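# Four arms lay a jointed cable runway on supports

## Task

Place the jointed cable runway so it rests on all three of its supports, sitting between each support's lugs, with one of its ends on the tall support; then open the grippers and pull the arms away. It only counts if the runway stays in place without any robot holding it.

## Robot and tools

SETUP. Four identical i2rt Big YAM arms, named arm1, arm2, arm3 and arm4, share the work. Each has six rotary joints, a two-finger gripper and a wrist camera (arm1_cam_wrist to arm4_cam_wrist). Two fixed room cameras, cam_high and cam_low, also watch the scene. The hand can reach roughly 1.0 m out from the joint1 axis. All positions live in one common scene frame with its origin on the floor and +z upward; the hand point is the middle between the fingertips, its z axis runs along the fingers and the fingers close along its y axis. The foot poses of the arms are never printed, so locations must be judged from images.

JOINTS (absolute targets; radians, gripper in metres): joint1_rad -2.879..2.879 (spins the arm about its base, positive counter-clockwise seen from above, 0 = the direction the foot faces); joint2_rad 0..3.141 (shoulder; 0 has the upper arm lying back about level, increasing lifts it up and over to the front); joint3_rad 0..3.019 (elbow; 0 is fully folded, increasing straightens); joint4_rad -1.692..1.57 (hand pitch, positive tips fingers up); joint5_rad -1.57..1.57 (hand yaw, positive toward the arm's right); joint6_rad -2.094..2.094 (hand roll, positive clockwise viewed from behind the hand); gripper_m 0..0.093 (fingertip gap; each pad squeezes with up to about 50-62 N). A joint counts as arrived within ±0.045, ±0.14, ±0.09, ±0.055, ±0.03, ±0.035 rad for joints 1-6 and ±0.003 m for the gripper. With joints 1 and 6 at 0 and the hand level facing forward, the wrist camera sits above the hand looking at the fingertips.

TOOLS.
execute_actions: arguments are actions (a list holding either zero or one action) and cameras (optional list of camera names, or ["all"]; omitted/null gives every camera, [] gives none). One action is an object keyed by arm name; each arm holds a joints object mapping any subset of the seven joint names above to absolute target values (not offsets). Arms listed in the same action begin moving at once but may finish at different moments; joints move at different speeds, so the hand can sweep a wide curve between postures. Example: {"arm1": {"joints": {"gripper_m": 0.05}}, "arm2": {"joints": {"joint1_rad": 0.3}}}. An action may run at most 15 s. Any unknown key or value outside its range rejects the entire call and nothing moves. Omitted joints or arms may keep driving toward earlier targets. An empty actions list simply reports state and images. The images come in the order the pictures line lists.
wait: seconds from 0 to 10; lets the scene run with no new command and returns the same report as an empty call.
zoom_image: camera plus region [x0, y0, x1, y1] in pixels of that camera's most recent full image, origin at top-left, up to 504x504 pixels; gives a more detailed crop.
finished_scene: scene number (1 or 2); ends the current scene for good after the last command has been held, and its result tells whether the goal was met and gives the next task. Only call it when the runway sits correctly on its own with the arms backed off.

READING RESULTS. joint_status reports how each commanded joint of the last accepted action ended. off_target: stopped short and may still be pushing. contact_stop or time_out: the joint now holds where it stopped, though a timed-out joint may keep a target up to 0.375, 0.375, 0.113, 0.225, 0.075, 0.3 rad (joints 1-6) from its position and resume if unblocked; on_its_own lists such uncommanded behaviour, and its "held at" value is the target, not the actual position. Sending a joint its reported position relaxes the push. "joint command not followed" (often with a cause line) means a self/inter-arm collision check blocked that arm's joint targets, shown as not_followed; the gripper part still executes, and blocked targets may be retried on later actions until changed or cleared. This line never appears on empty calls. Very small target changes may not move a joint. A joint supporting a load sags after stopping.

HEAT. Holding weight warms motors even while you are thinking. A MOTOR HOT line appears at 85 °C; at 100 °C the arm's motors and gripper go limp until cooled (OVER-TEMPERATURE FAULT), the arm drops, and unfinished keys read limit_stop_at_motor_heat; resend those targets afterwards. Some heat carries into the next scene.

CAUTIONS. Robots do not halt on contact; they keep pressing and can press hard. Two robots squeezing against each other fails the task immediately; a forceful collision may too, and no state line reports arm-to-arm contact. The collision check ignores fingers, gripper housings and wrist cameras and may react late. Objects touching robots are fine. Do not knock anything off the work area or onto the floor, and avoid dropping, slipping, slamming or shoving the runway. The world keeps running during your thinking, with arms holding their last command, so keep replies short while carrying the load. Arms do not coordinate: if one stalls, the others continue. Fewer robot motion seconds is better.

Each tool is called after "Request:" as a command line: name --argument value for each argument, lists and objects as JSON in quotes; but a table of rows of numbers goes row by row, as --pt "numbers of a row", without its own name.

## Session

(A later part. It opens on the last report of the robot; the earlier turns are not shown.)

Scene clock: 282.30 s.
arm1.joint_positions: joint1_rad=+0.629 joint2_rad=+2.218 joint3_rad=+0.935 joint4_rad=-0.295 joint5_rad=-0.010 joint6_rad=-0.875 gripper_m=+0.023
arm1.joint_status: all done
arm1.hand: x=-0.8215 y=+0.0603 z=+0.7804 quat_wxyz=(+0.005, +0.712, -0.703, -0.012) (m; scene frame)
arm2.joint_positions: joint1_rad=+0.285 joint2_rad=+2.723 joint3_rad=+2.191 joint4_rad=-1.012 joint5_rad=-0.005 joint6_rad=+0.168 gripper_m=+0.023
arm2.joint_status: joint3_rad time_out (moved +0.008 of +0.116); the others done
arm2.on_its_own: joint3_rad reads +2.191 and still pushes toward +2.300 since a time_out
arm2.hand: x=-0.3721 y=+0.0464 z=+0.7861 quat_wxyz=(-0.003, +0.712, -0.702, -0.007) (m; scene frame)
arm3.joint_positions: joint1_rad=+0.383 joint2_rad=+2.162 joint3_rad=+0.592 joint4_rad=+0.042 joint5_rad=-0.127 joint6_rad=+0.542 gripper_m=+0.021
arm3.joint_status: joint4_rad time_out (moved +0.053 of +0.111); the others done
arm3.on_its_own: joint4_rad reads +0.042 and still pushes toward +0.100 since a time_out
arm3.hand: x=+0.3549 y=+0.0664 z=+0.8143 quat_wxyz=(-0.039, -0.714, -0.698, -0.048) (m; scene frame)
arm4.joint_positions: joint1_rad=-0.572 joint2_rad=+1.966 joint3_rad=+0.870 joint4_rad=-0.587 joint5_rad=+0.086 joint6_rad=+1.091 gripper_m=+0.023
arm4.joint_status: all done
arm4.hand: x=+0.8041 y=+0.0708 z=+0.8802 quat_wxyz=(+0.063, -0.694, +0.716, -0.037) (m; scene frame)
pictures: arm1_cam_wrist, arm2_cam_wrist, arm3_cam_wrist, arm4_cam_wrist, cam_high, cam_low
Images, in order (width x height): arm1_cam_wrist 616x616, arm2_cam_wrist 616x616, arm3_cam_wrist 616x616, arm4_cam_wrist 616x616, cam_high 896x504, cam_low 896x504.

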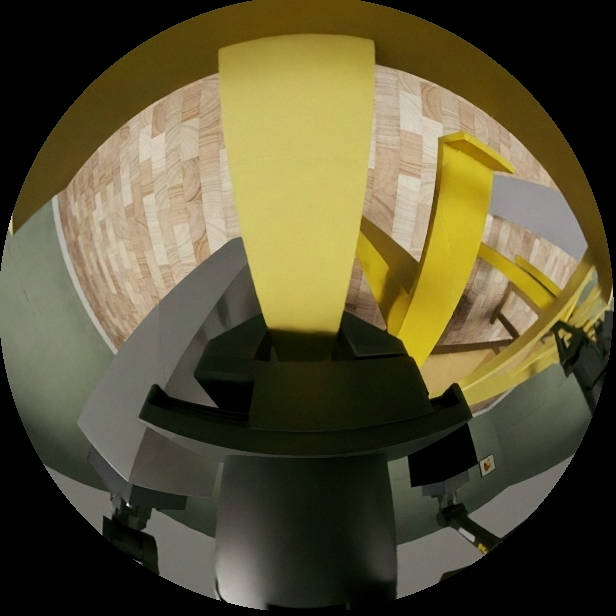

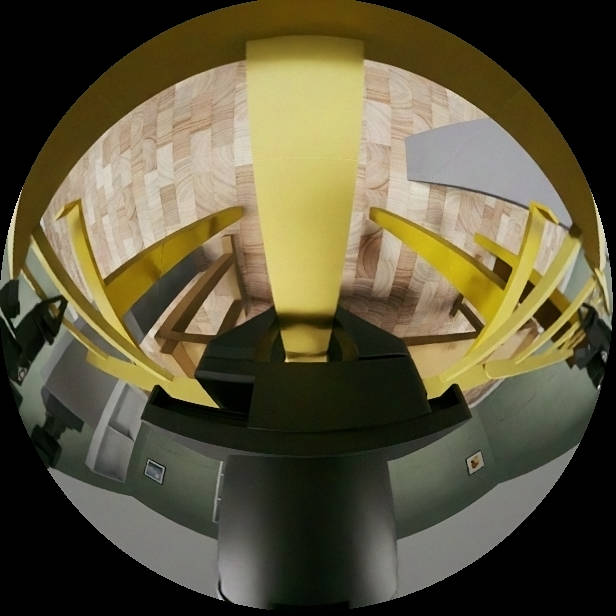

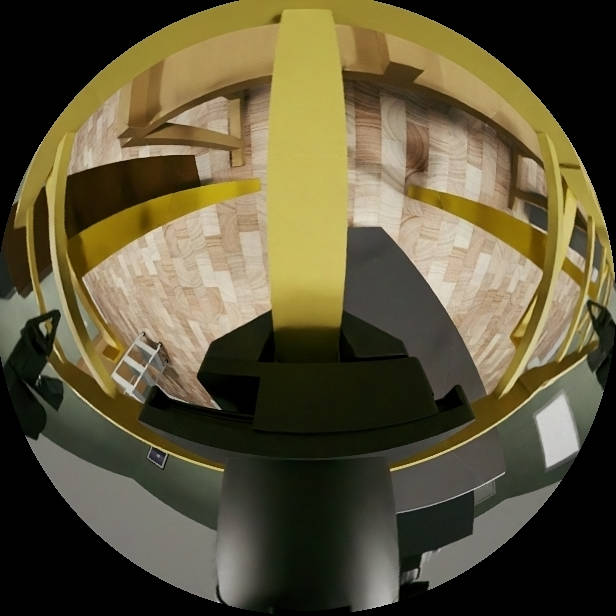

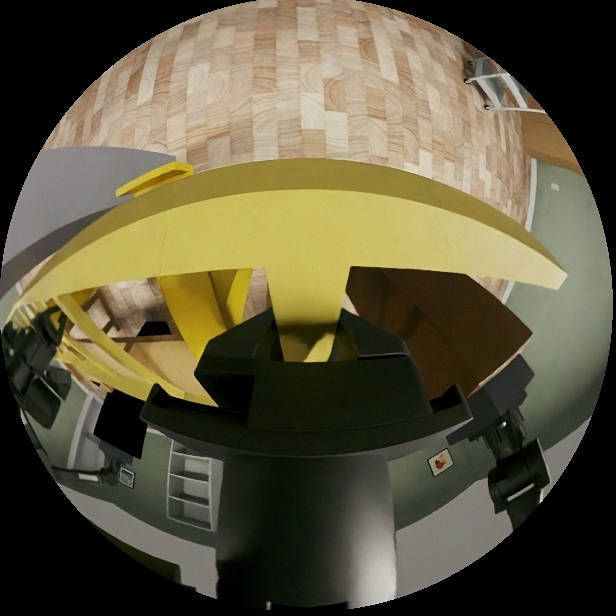

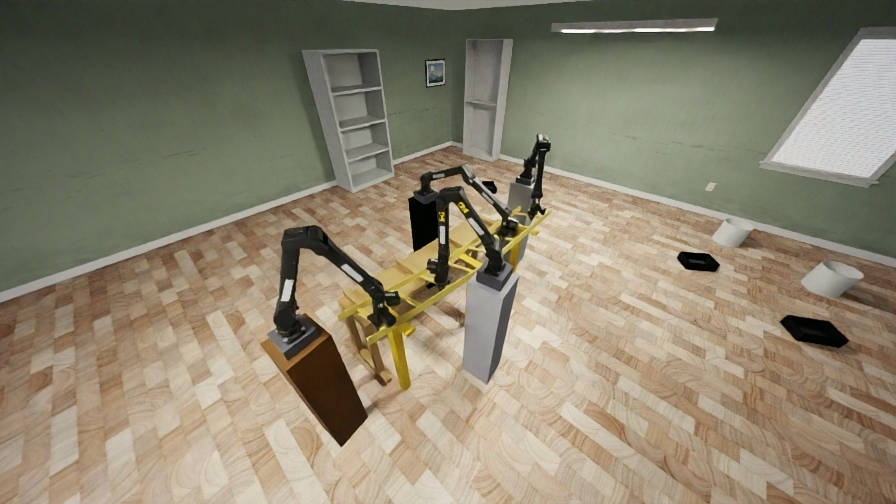

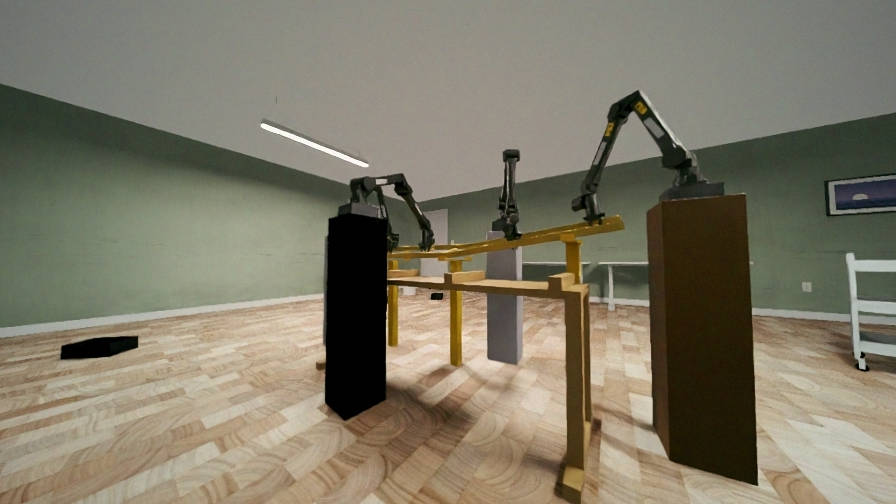

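Request:
execute_actions --actions '[{"arm1":{"joints":{"joint2_rad":2.255,"joint3_rad":0.97,"joint4_rad":-0.23}},"arm2":{"joints":{"joint2_rad":2.72,"joint3_rad":2.27,"joint4_rad":-0.98}},"arm3":{"joints":{"joint2_rad":2.16,"joint3_rad":0.635,"joint4_rad":0.12}},"arm4":{"joints":{"joint1_rad":-0.535,"joint2_rad":2.06,"joint4_rad":-0.505,"joint6_rad":1.1}}}]'

Request:
zoom_image --camera "cam_low" --region '[380, 210, 640, 290]'

Request:
zoom_image --camera "cam_high" --region '[330, 190, 580, 350]'

Scene clock: 290.13 s.
arm1.joint_positions: joint1_rad=+0.628 joint2_rad=+2.298 joint3_rad=+0.956 joint4_rad=-0.232 joint5_rad=+0.007 joint6_rad=-0.870 gripper_m=+0.023
arm1.joint_status: all done
arm1.hand: x=-0.8205 y=+0.0571 z=+0.7510 quat_wxyz=(+0.004, +0.710, -0.704, -0.003) (m; scene frame)
arm2.joint_positions: joint1_rad=+0.286 joint2_rad=+2.763 joint3_rad=+2.192 joint4_rad=-0.979 joint5_rad=-0.005 joint6_rad=+0.171 gripper_m=+0.023
arm2.joint_status: all done
arm2.hand: x=-0.3716 y=+0.0401 z=+0.7587 quat_wxyz=(-0.002, +0.712, -0.703, -0.004) (m; scene frame)
arm3.joint_positions: joint1_rad=+0.383 joint2_rad=+2.245 joint3_rad=+0.623 joint4_rad=+0.099 joint5_rad=-0.112 joint6_rad=+0.536 gripper_m=+0.021
arm3.joint_status: all done
arm3.hand: x=+0.3541 y=+0.0620 z=+0.7912 quat_wxyz=(-0.040, -0.712, -0.700, -0.040) (m; scene frame)
arm4.joint_positions: joint1_rad=-0.568 joint2_rad=+2.017 joint3_rad=+0.870 joint4_rad=-0.537 joint5_rad=+0.081 joint6_rad=+1.091 gripper_m=+0.023
arm4.joint_status: all done
arm4.hand: x=+0.8039 y=+0.0684 z=+0.8606 quat_wxyz=(+0.061, -0.696, +0.714, -0.037) (m; scene frame)
pictures: arm1_cam_wrist, arm2_cam_wrist, arm3_cam_wrist, arm4_cam_wrist, cam_high, cam_low
Images, in order (width x height): arm1_cam_wrist 616x616, arm2_cam_wrist 616x616, arm3_cam_wrist 616x616, arm4_cam_wrist 616x616, cam_high 896x504, cam_low 896x504.

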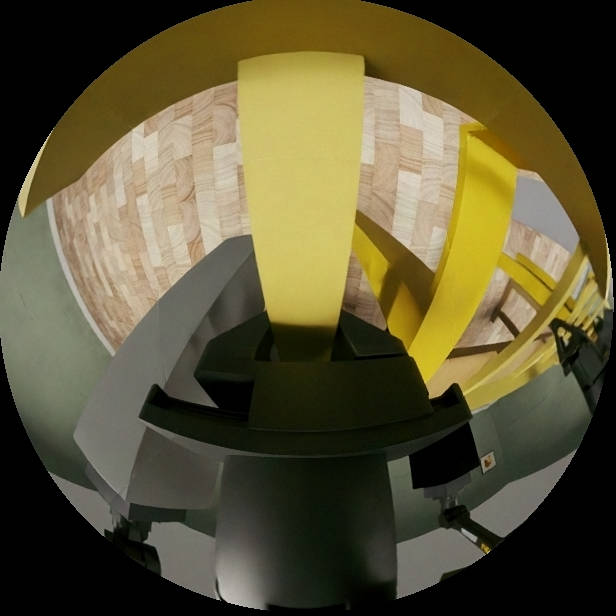

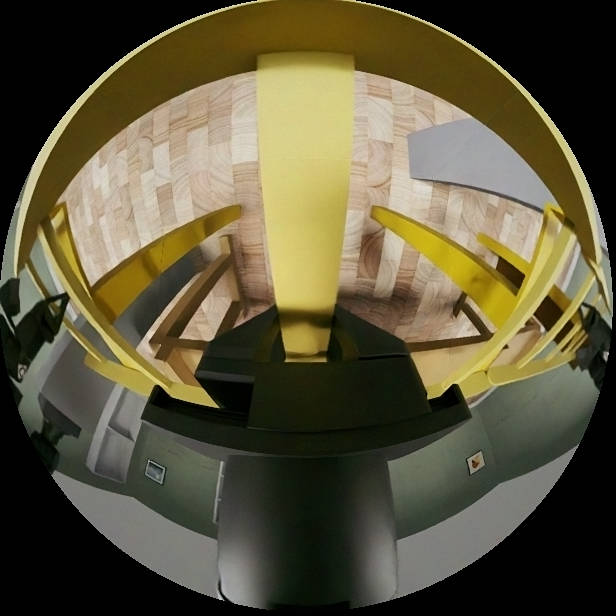

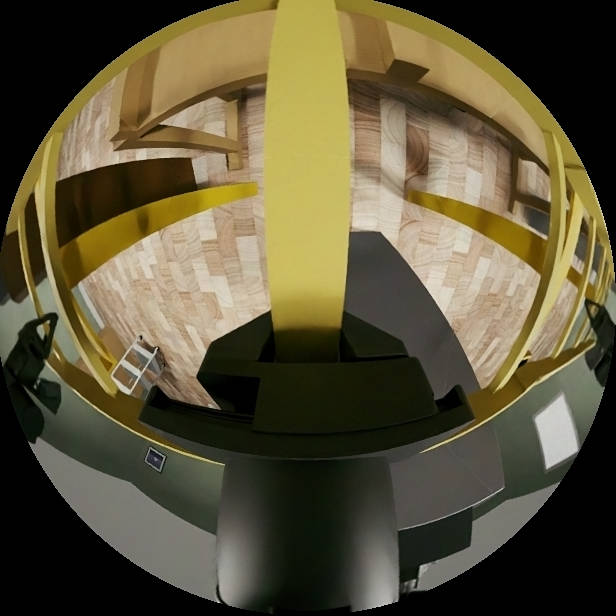

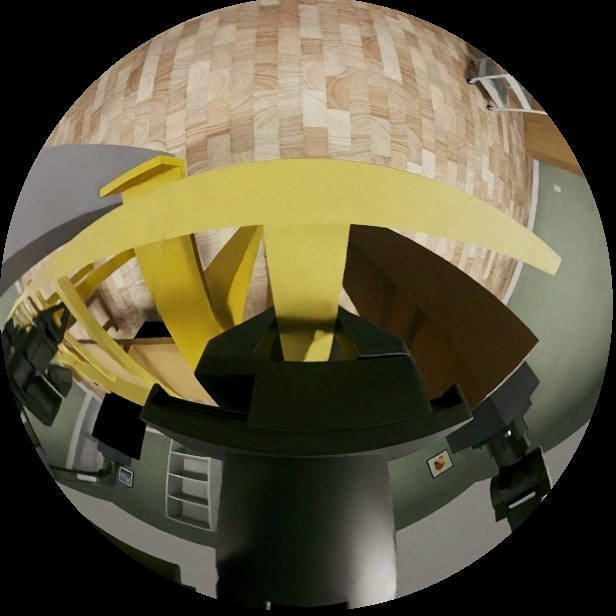

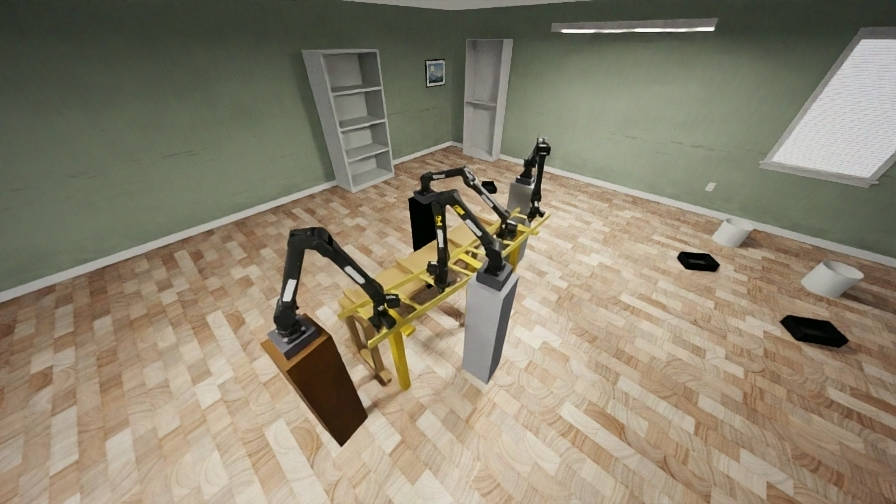

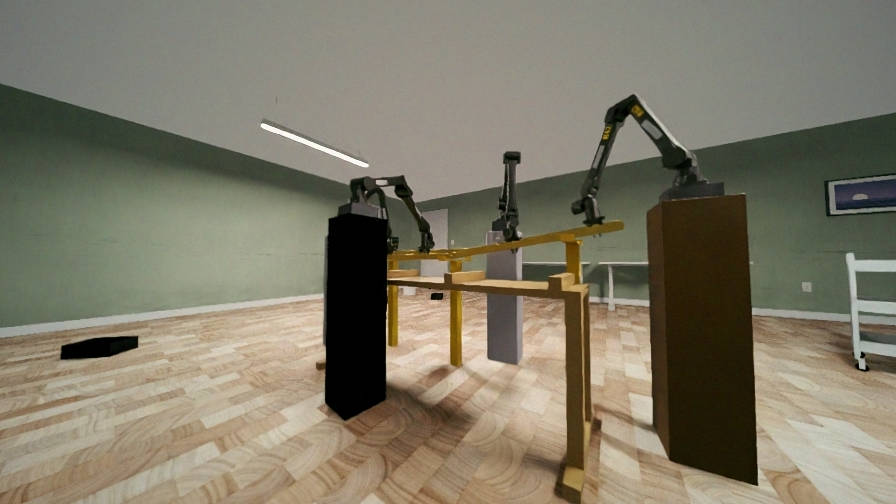

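Region (380, 210, 640, 290) of cam_low's 896x504 image, scaled by 1.938, with more detail than that image has; it fills the top 155 rows of this view, and the rest is white.

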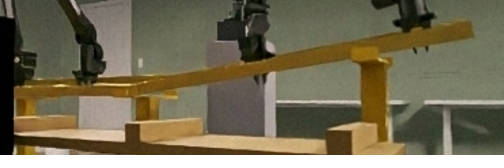

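Region (330, 190, 580, 350) of cam_high's 896x504 image, scaled by 2.016, with more detail than that image has; it fills the top 323 rows of this view, and the rest is white.

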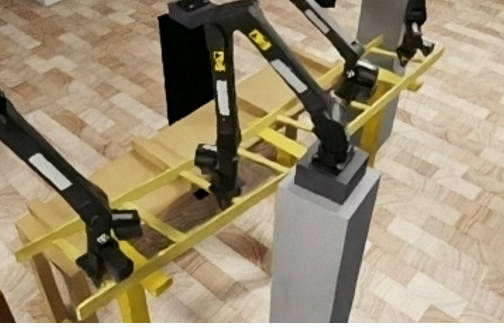

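Request:
zoom_image --camera "cam_low" --region '[385, 240, 485, 275]'

Request:
zoom_image --camera "arm2_cam_wrist" --region '[420, 180, 616, 420]'

Request:
zoom_image --camera "arm1_cam_wrist" --region '[420, 100, 616, 420]'

Request:
zoom_image --camera "cam_high" --region '[420, 225, 520, 290]'

Region (385, 240, 485, 275) of cam_low's 896x504 image, scaled by 5.040, with more detail than that image has; it fills the top 176 rows of this view, and the rest is white.

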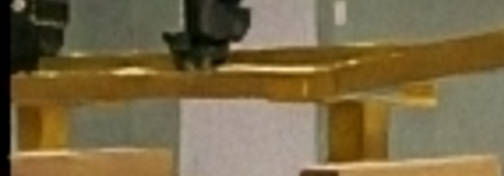

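Region (420, 180, 616, 420) of arm2_cam_wrist's 616x616 image, scaled by 2.100, with more detail than that image has; it fills the left 412 columns of this view, and the rest is white.

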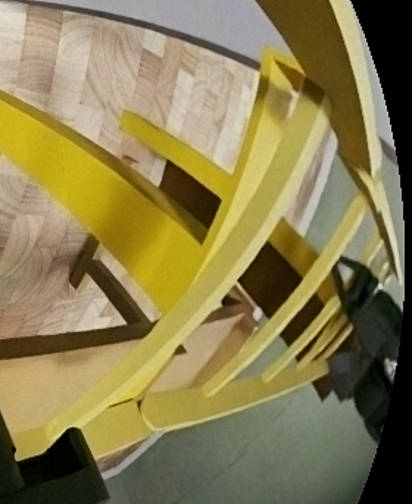

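Region (420, 100, 616, 420) of arm1_cam_wrist's 616x616 image, scaled by 1.575, with more detail than that image has; it fills the left 309 columns of this view, and the rest is white.

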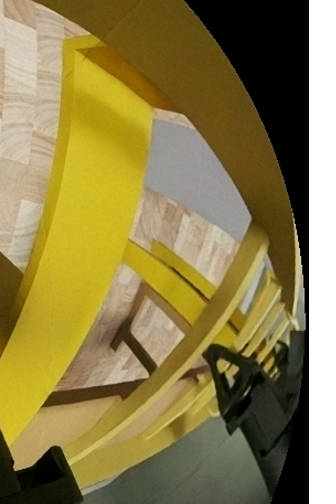

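Region (420, 225, 520, 290) of cam_high's 896x504 image, scaled by 5.040, with more detail than that image has; it fills the top 328 rows of this view, and the rest is white.

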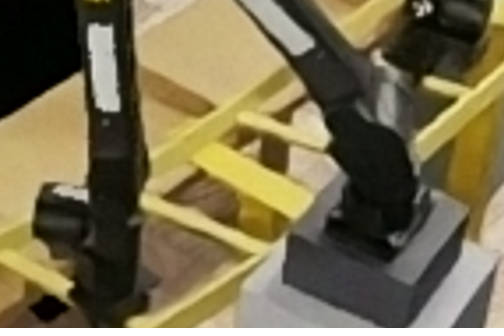

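Request:
execute_actions --actions '[{"arm1":{"joints":{"joint2_rad":2.33,"joint3_rad":0.97,"joint4_rad":-0.165}},"arm2":{"joints":{"joint2_rad":2.80,"joint3_rad":2.26,"joint4_rad":-0.93}},"arm3":{"joints":{"joint2_rad":2.27,"joint3_rad":0.635,"joint4_rad":0.14}},"arm4":{"joints":{"joint1_rad":-0.56,"joint2_rad":2.035,"joint4_rad":-0.53}}}]'

Request:
zoom_image --camera "cam_low" --region '[385, 240, 485, 275]'

Request:
zoom_image --camera "cam_high" --region '[330, 190, 580, 350]'

Scene clock: 297.63 s.
arm1.joint_positions: joint1_rad=+0.628 joint2_rad=+2.333 joint3_rad=+0.965 joint4_rad=-0.182 joint5_rad=+0.003 joint6_rad=-0.857 gripper_m=+0.023
arm1.joint_status: all done
arm1.hand: x=-0.8177 y=+0.0609 z=+0.7384 quat_wxyz=(-0.009, +0.705, -0.709, -0.005) (m; scene frame)
arm2.joint_positions: joint1_rad=+0.285 joint2_rad=+2.784 joint3_rad=+2.196 joint4_rad=-0.961 joint5_rad=-0.003 joint6_rad=+0.178 gripper_m=+0.023
arm2.joint_status: all done
arm2.hand: x=-0.3699 y=+0.0386 z=+0.7456 quat_wxyz=(-0.003, +0.709, -0.706, -0.004) (m; scene frame)
arm3.joint_positions: joint1_rad=+0.383 joint2_rad=+2.294 joint3_rad=+0.640 joint4_rad=+0.144 joint5_rad=-0.113 joint6_rad=+0.540 gripper_m=+0.021
arm3.joint_status: all done
arm3.hand: x=+0.3558 y=+0.0590 z=+0.7779 quat_wxyz=(-0.046, -0.713, -0.699, -0.039) (m; scene frame)
arm4.joint_positions: joint1_rad=-0.568 joint2_rad=+2.051 joint3_rad=+0.874 joint4_rad=-0.522 joint5_rad=+0.065 joint6_rad=+1.091 gripper_m=+0.023
arm4.joint_status: all done
arm4.hand: x=+0.8063 y=+0.0640 z=+0.8485 quat_wxyz=(+0.055, -0.696, +0.715, -0.047) (m; scene frame)
pictures: arm1_cam_wrist, arm2_cam_wrist, arm3_cam_wrist, arm4_cam_wrist, cam_high, cam_low
Images, in order (width x height): arm1_cam_wrist 616x616, arm2_cam_wrist 616x616, arm3_cam_wrist 616x616, arm4_cam_wrist 616x616, cam_high 896x504, cam_low 896x504.

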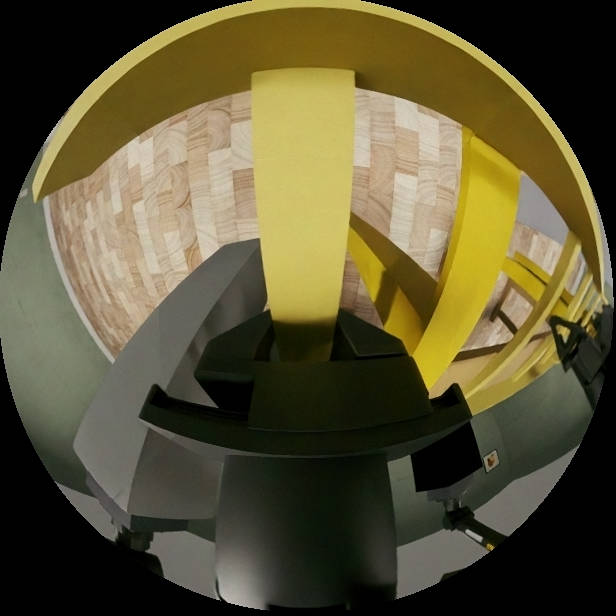

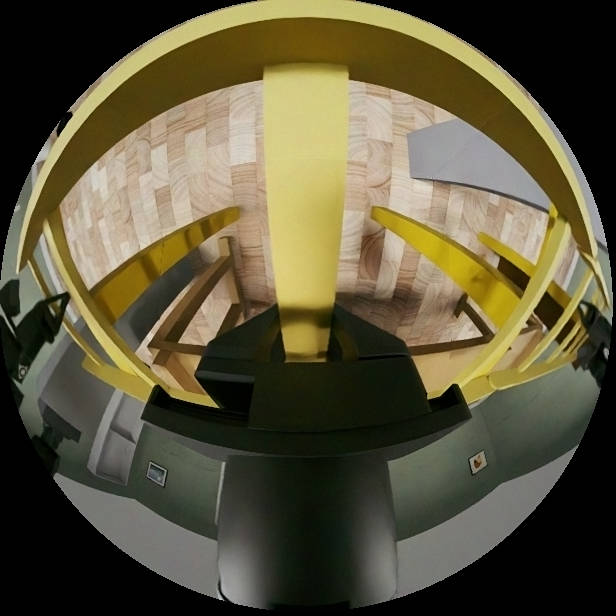

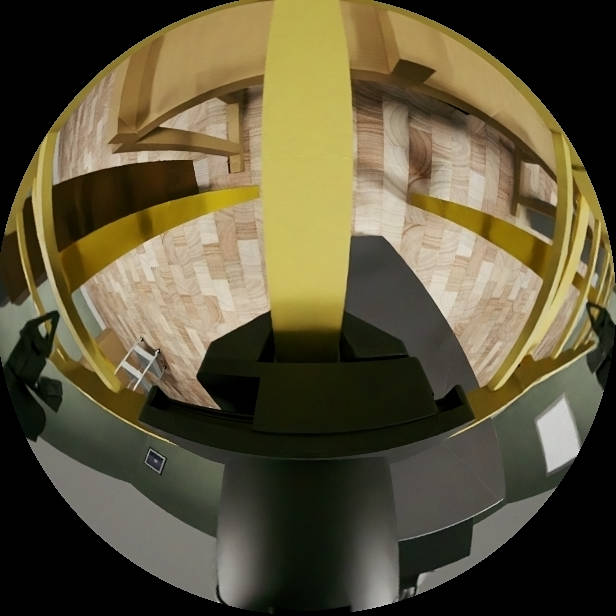

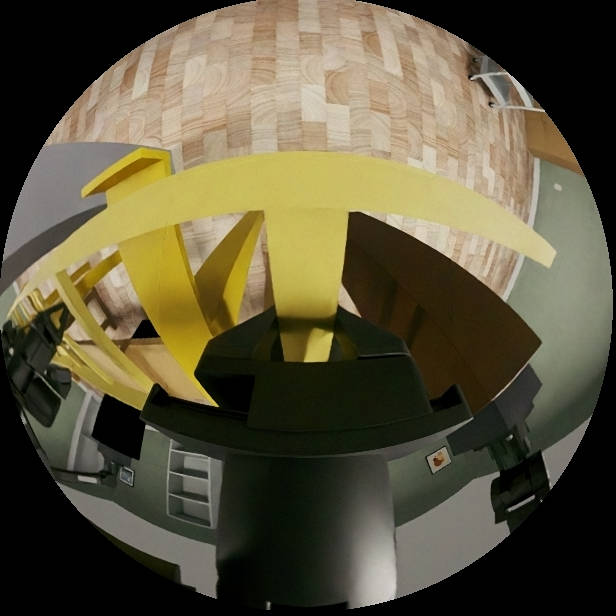

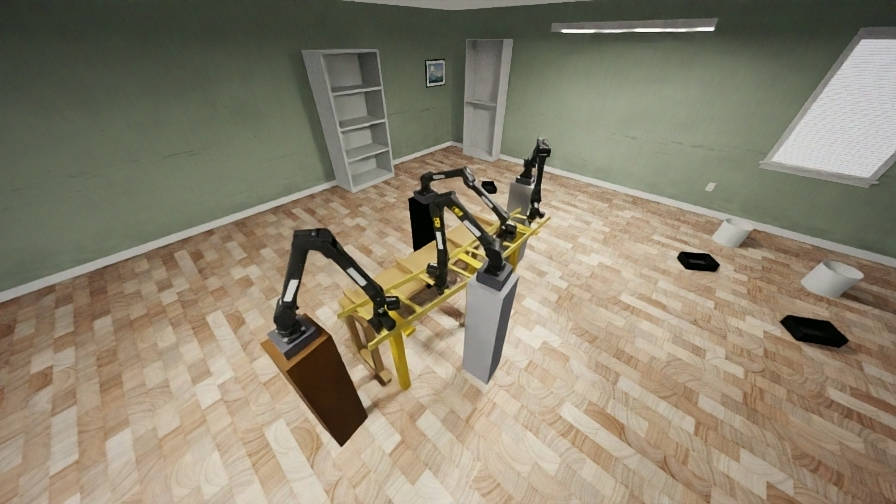

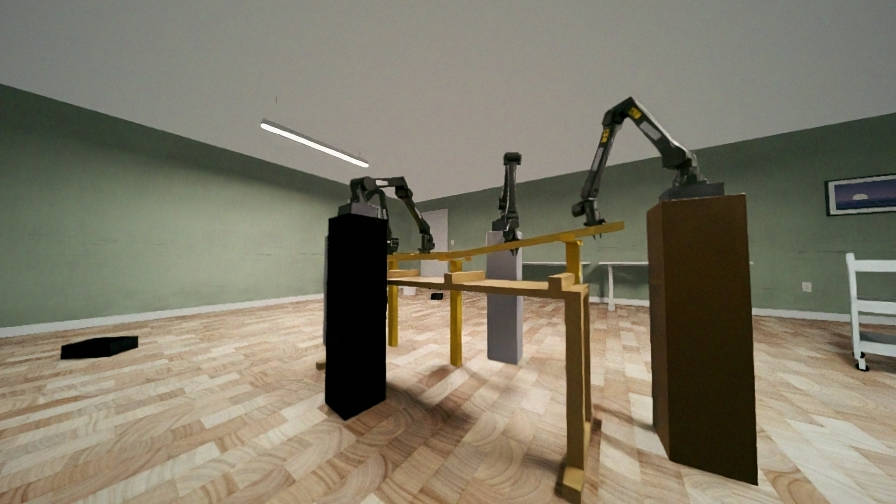

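Region (385, 240, 485, 275) of cam_low's 896x504 image, scaled by 5.040, with more detail than that image has; it fills the top 176 rows of this view, and the rest is white.

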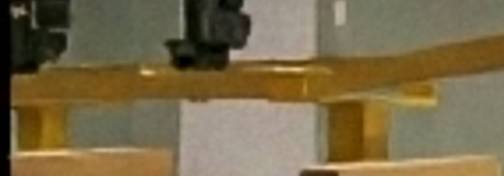

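Region (330, 190, 580, 350) of cam_high's 896x504 image, scaled by 2.016, with more detail than that image has; it fills the top 323 rows of this view, and the rest is white.

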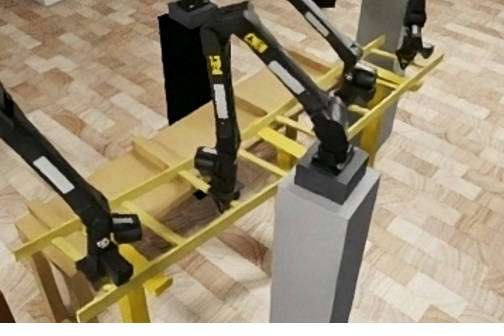

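Request:
execute_actions --actions '[{"arm1":{"joints":{"joint2_rad":2.333,"joint4_rad":-0.18,"gripper_m":0.05}},"arm2":{"joints":{"joint1_rad":0.285,"joint2_rad":2.784,"joint3_rad":2.21,"joint4_rad":-0.96,"gripper_m":0.05}},"arm3":{"joints":{"joint2_rad":2.285,"joint5_rad":-0.113,"gripper_m":0.05}},"arm4":{"joints":{"joint1_rad":-0.568,"joint2_rad":2.05,"joint4_rad":-0.522,"gripper_m":0.05}}}]' --cameras '["cam_low","cam_high"]'

Request:
zoom_image --camera "cam_high" --region '[330, 190, 580, 350]'

Scene clock: 302.53 s.
arm1.joint_positions: joint1_rad=+0.628 joint2_rad=+2.333 joint3_rad=+0.965 joint4_rad=-0.181 joint5_rad=+0.002 joint6_rad=-0.857 gripper_m=+0.050
arm1.joint_status: all done
arm1.hand: x=-0.8177 y=+0.0610 z=+0.7382 quat_wxyz=(-0.009, +0.705, -0.709, -0.005) (m; scene frame)
arm2.joint_positions: joint1_rad=+0.285 joint2_rad=+2.784 joint3_rad=+2.196 joint4_rad=-0.961 joint5_rad=-0.003 joint6_rad=+0.178 gripper_m=+0.050
arm2.joint_status: all done
arm2.hand: x=-0.3697 y=+0.0386 z=+0.7456 quat_wxyz=(-0.003, +0.709, -0.706, -0.004) (m; scene frame)
arm3.joint_positions: joint1_rad=+0.383 joint2_rad=+2.294 joint3_rad=+0.639 joint4_rad=+0.145 joint5_rad=-0.111 joint6_rad=+0.541 gripper_m=+0.050
arm3.joint_status: all done
arm3.hand: x=+0.3554 y=+0.0593 z=+0.7780 quat_wxyz=(-0.046, -0.713, -0.699, -0.038) (m; scene frame)
arm4.joint_positions: joint1_rad=-0.568 joint2_rad=+2.052 joint3_rad=+0.873 joint4_rad=-0.520 joint5_rad=+0.073 joint6_rad=+1.091 gripper_m=+0.050
arm4.joint_status: all done
arm4.hand: x=+0.8071 y=+0.0652 z=+0.8481 quat_wxyz=(+0.059, -0.696, +0.714, -0.046) (m; scene frame)
pictures: cam_high, cam_low
Images, in order (width x height): cam_high 896x504, cam_low 896x504.

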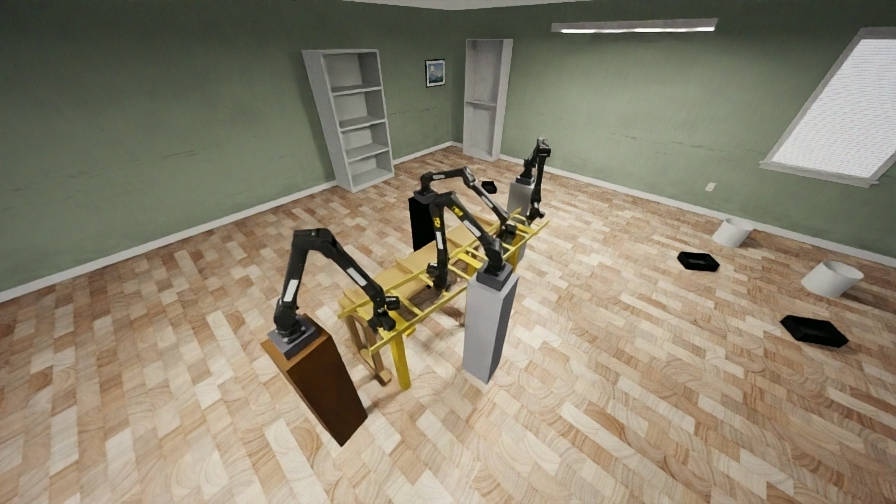

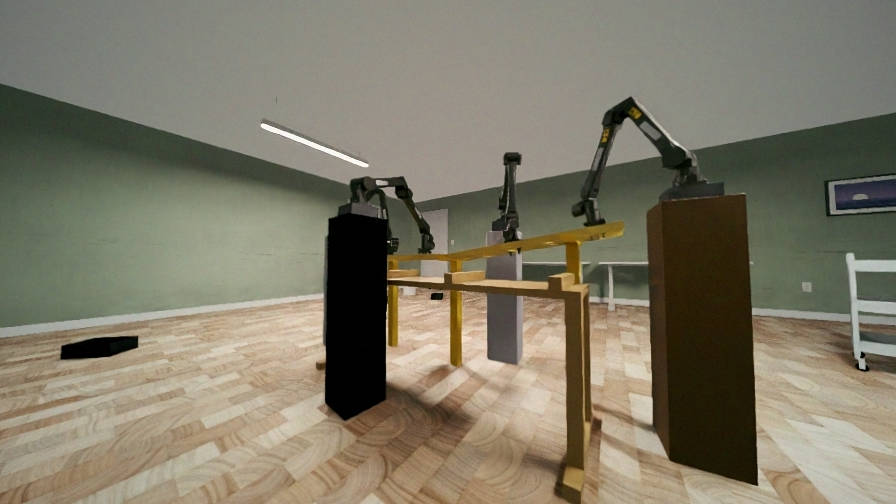

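Region (330, 190, 580, 350) of cam_high's 896x504 image, scaled by 2.016, with more detail than that image has; it fills the top 323 rows of this view, and the rest is white.

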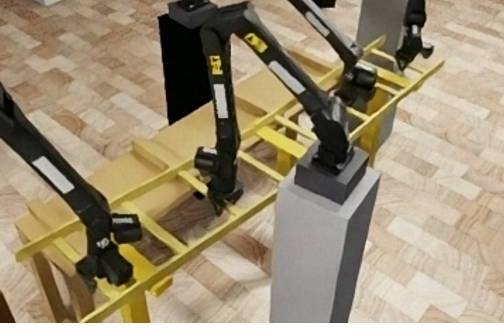

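Request:
zoom_image --camera "cam_low" --region '[380, 210, 640, 290]'

Request:
zoom_image --camera "cam_low" --region '[540, 215, 640, 265]'

Request:
zoom_image --camera "cam_high" --region '[330, 270, 450, 350]'

Region (380, 210, 640, 290) of cam_low's 896x504 image, scaled by 1.938, with more detail than that image has; it fills the top 155 rows of this view, and the rest is white.

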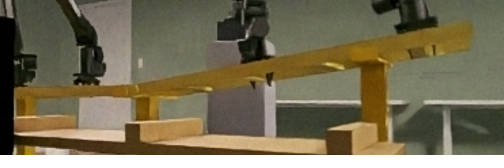

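Region (540, 215, 640, 265) of cam_low's 896x504 image, scaled by 5.040, with more detail than that image has.

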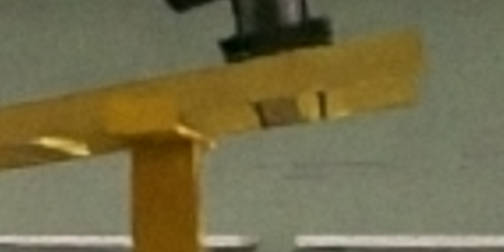

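Region (330, 270, 450, 350) of cam_high's 896x504 image, scaled by 4.200, with more detail than that image has.

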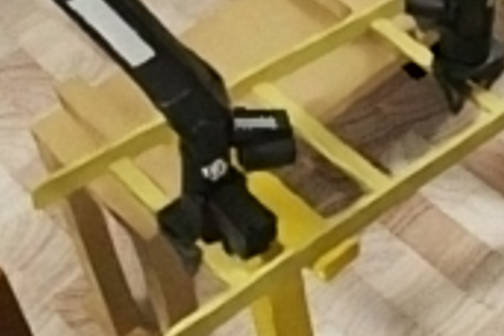

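Request:
execute_actions --actions '[{"arm1":{"joints":{"joint2_rad":1.981,"joint3_rad":0.935,"joint4_rad":-0.517,"gripper_m":0.08}},"arm2":{"joints":{"joint2_rad":2.595,"joint3_rad":2.17,"joint4_rad":-1.11,"gripper_m":0.08}},"arm3":{"joints":{"joint2_rad":1.844,"joint3_rad":0.535,"joint4_rad":-0.187,"gripper_m":0.08}},"arm4":{"joints":{"joint2_rad":1.722,"joint3_rad":0.885,"joint4_rad":-0.868,"gripper_m":0.08}}}]' --cameras '["cam_low","cam_high"]'

Scene clock: 311.00 s.
arm1.joint_positions: joint1_rad=+0.628 joint2_rad=+1.968 joint3_rad=+0.932 joint4_rad=-0.509 joint5_rad=+0.002 joint6_rad=-0.857 gripper_m=+0.080
arm1.joint_status: all done
arm1.hand: x=-0.8030 y=+0.0711 z=+0.8795 quat_wxyz=(-0.011, +0.705, -0.709, -0.005) (m; scene frame)
arm2.joint_positions: joint1_rad=+0.285 joint2_rad=+2.569 joint3_rad=+2.163 joint4_rad=-1.099 joint5_rad=-0.003 joint6_rad=+0.178 gripper_m=+0.080
arm2.joint_status: all done
arm2.hand: x=-0.3742 y=+0.0603 z=+0.8855 quat_wxyz=(-0.016, +0.708, -0.705, -0.022) (m; scene frame)
arm3.joint_positions: joint1_rad=+0.383 joint2_rad=+1.842 joint3_rad=+0.528 joint4_rad=-0.175 joint5_rad=-0.111 joint6_rad=+0.541 gripper_m=+0.080
arm3.joint_status: all done
arm3.hand: x=+0.3562 y=+0.0611 z=+0.8973 quat_wxyz=(-0.056, -0.712, -0.699, -0.036) (m; scene frame)
arm4.joint_positions: joint1_rad=-0.568 joint2_rad=+1.705 joint3_rad=+0.873 joint4_rad=-0.854 joint5_rad=+0.073 joint6_rad=+1.091 gripper_m=+0.080
arm4.joint_status: all done
arm4.hand: x=+0.8095 y=+0.0618 z=+0.9802 quat_wxyz=(+0.057, -0.696, +0.715, -0.040) (m; scene frame)
pictures: cam_high, cam_low
Images, in order (width x height): cam_high 896x504, cam_low 896x504.

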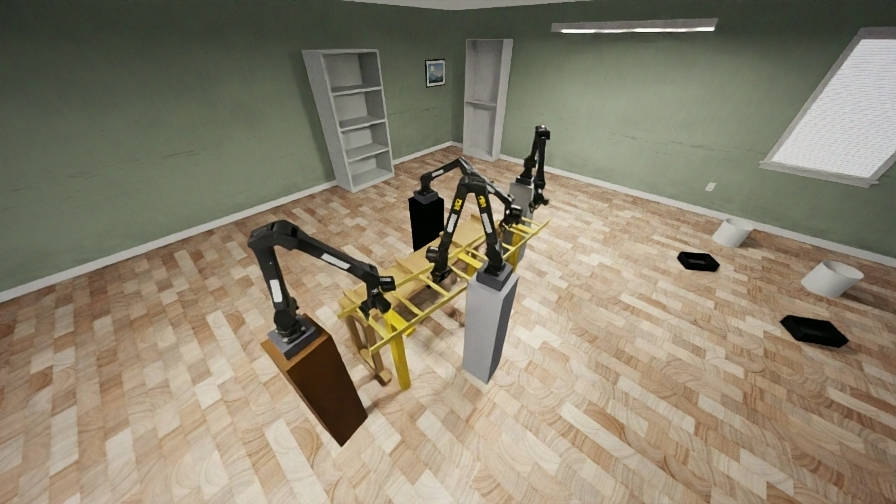

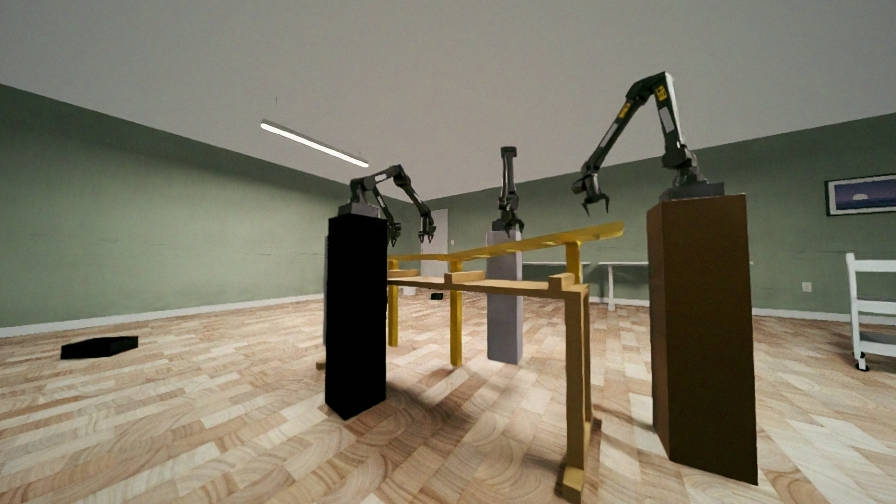

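Request:
execute_actions --actions '[{"arm1":{"joints":{"joint2_rad":1.2,"joint3_rad":0.95,"joint4_rad":-1.2}},"arm2":{"joints":{"joint2_rad":1.3,"joint3_rad":1.3,"joint4_rad":-1.45}},"arm3":{"joints":{"joint2_rad":1.1,"joint3_rad":0.6,"joint4_rad":-0.9}},"arm4":{"joints":{"joint2_rad":1.1,"joint3_rad":0.9,"joint4_rad":-1.3}}}]'

Scene clock: 314.93 s.
arm1.joint_positions: joint1_rad=+0.628 joint2_rad=+1.201 joint3_rad=+0.932 joint4_rad=-1.191 joint5_rad=+0.002 joint6_rad=-0.857 gripper_m=+0.080
arm1.joint_status: all done
arm1.hand: x=-0.8667 y=+0.0115 z=+1.1633 quat_wxyz=(-0.053, +0.704, -0.709, -0.002) (m; scene frame)
arm2.joint_positions: joint1_rad=+0.285 joint2_rad=+1.305 joint3_rad=+1.310 joint4_rad=-1.442 joint5_rad=-0.003 joint6_rad=+0.178 gripper_m=+0.080
arm2.joint_status: all done
arm2.hand: x=-0.3145 y=-0.2709 z=+1.2793 quat_wxyz=(-0.035, +0.707, -0.704, -0.050) (m; scene frame)
arm3.joint_positions: joint1_rad=+0.383 joint2_rad=+1.103 joint3_rad=+0.574 joint4_rad=-0.888 joint5_rad=-0.111 joint6_rad=+0.541 gripper_m=+0.080
arm3.joint_status: all done
arm3.hand: x=+0.3442 y=+0.0876 z=+1.0976 quat_wxyz=(-0.091, -0.709, -0.699, -0.027) (m; scene frame)
arm4.joint_positions: joint1_rad=-0.568 joint2_rad=+1.089 joint3_rad=+0.873 joint4_rad=-1.286 joint5_rad=+0.073 joint6_rad=+1.091 gripper_m=+0.080
arm4.joint_status: all done
arm4.hand: x=+0.8723 y=+0.0234 z=+1.1802 quat_wxyz=(+0.031, -0.695, +0.717, +0.048) (m; scene frame)
pictures: arm1_cam_wrist, arm2_cam_wrist, arm3_cam_wrist, arm4_cam_wrist, cam_high, cam_low
Images, in order (width x height): arm1_cam_wrist 616x616, arm2_cam_wrist 616x616, arm3_cam_wrist 616x616, arm4_cam_wrist 616x616, cam_high 896x504, cam_low 896x504.

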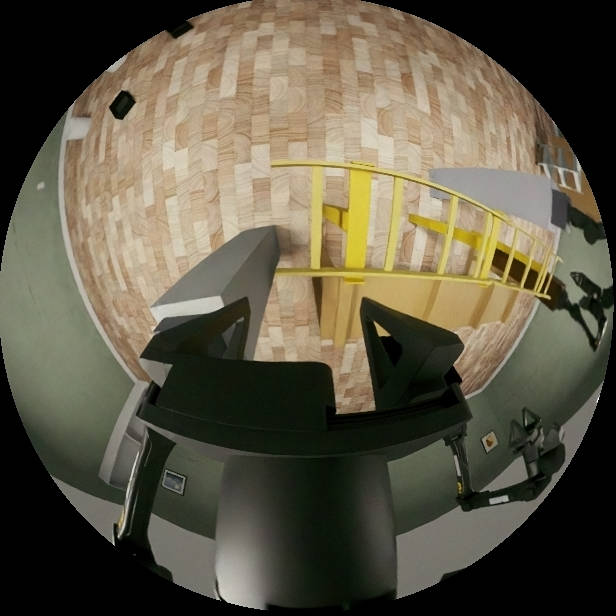

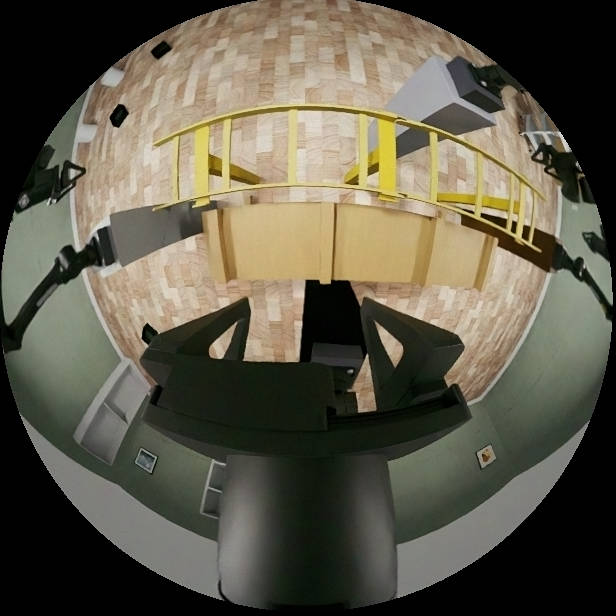

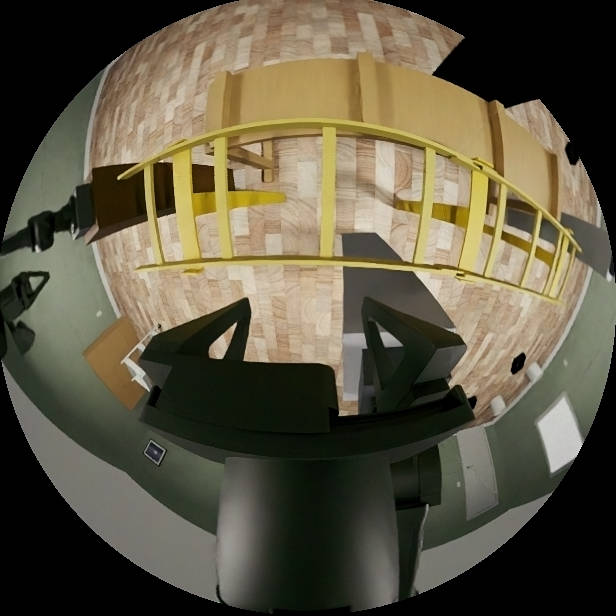

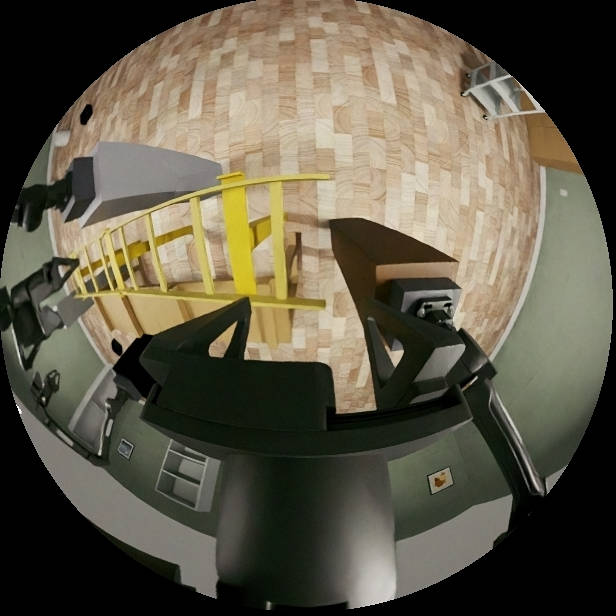

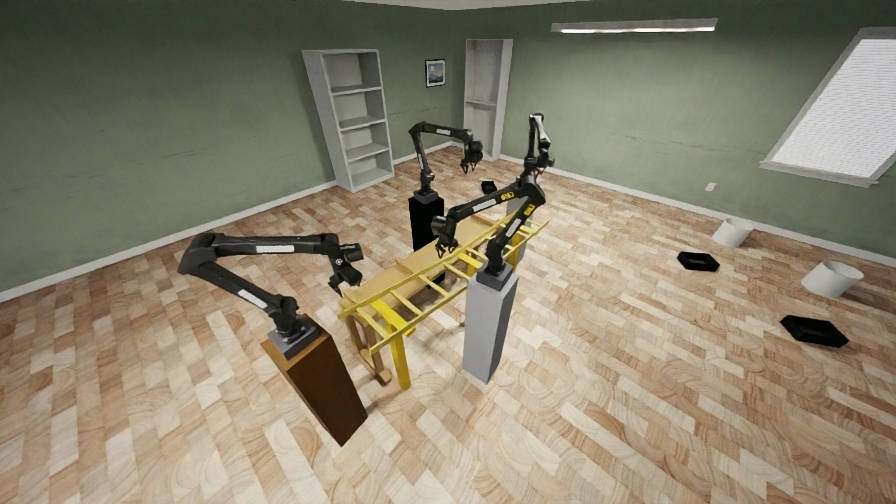

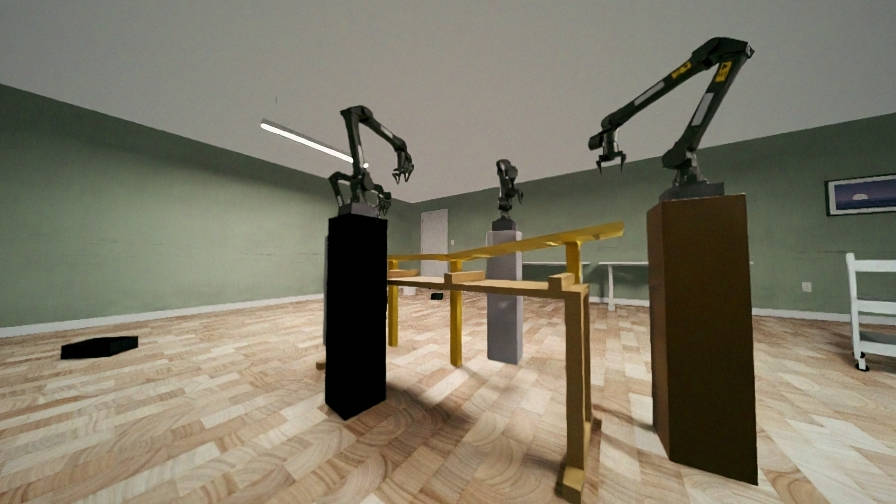

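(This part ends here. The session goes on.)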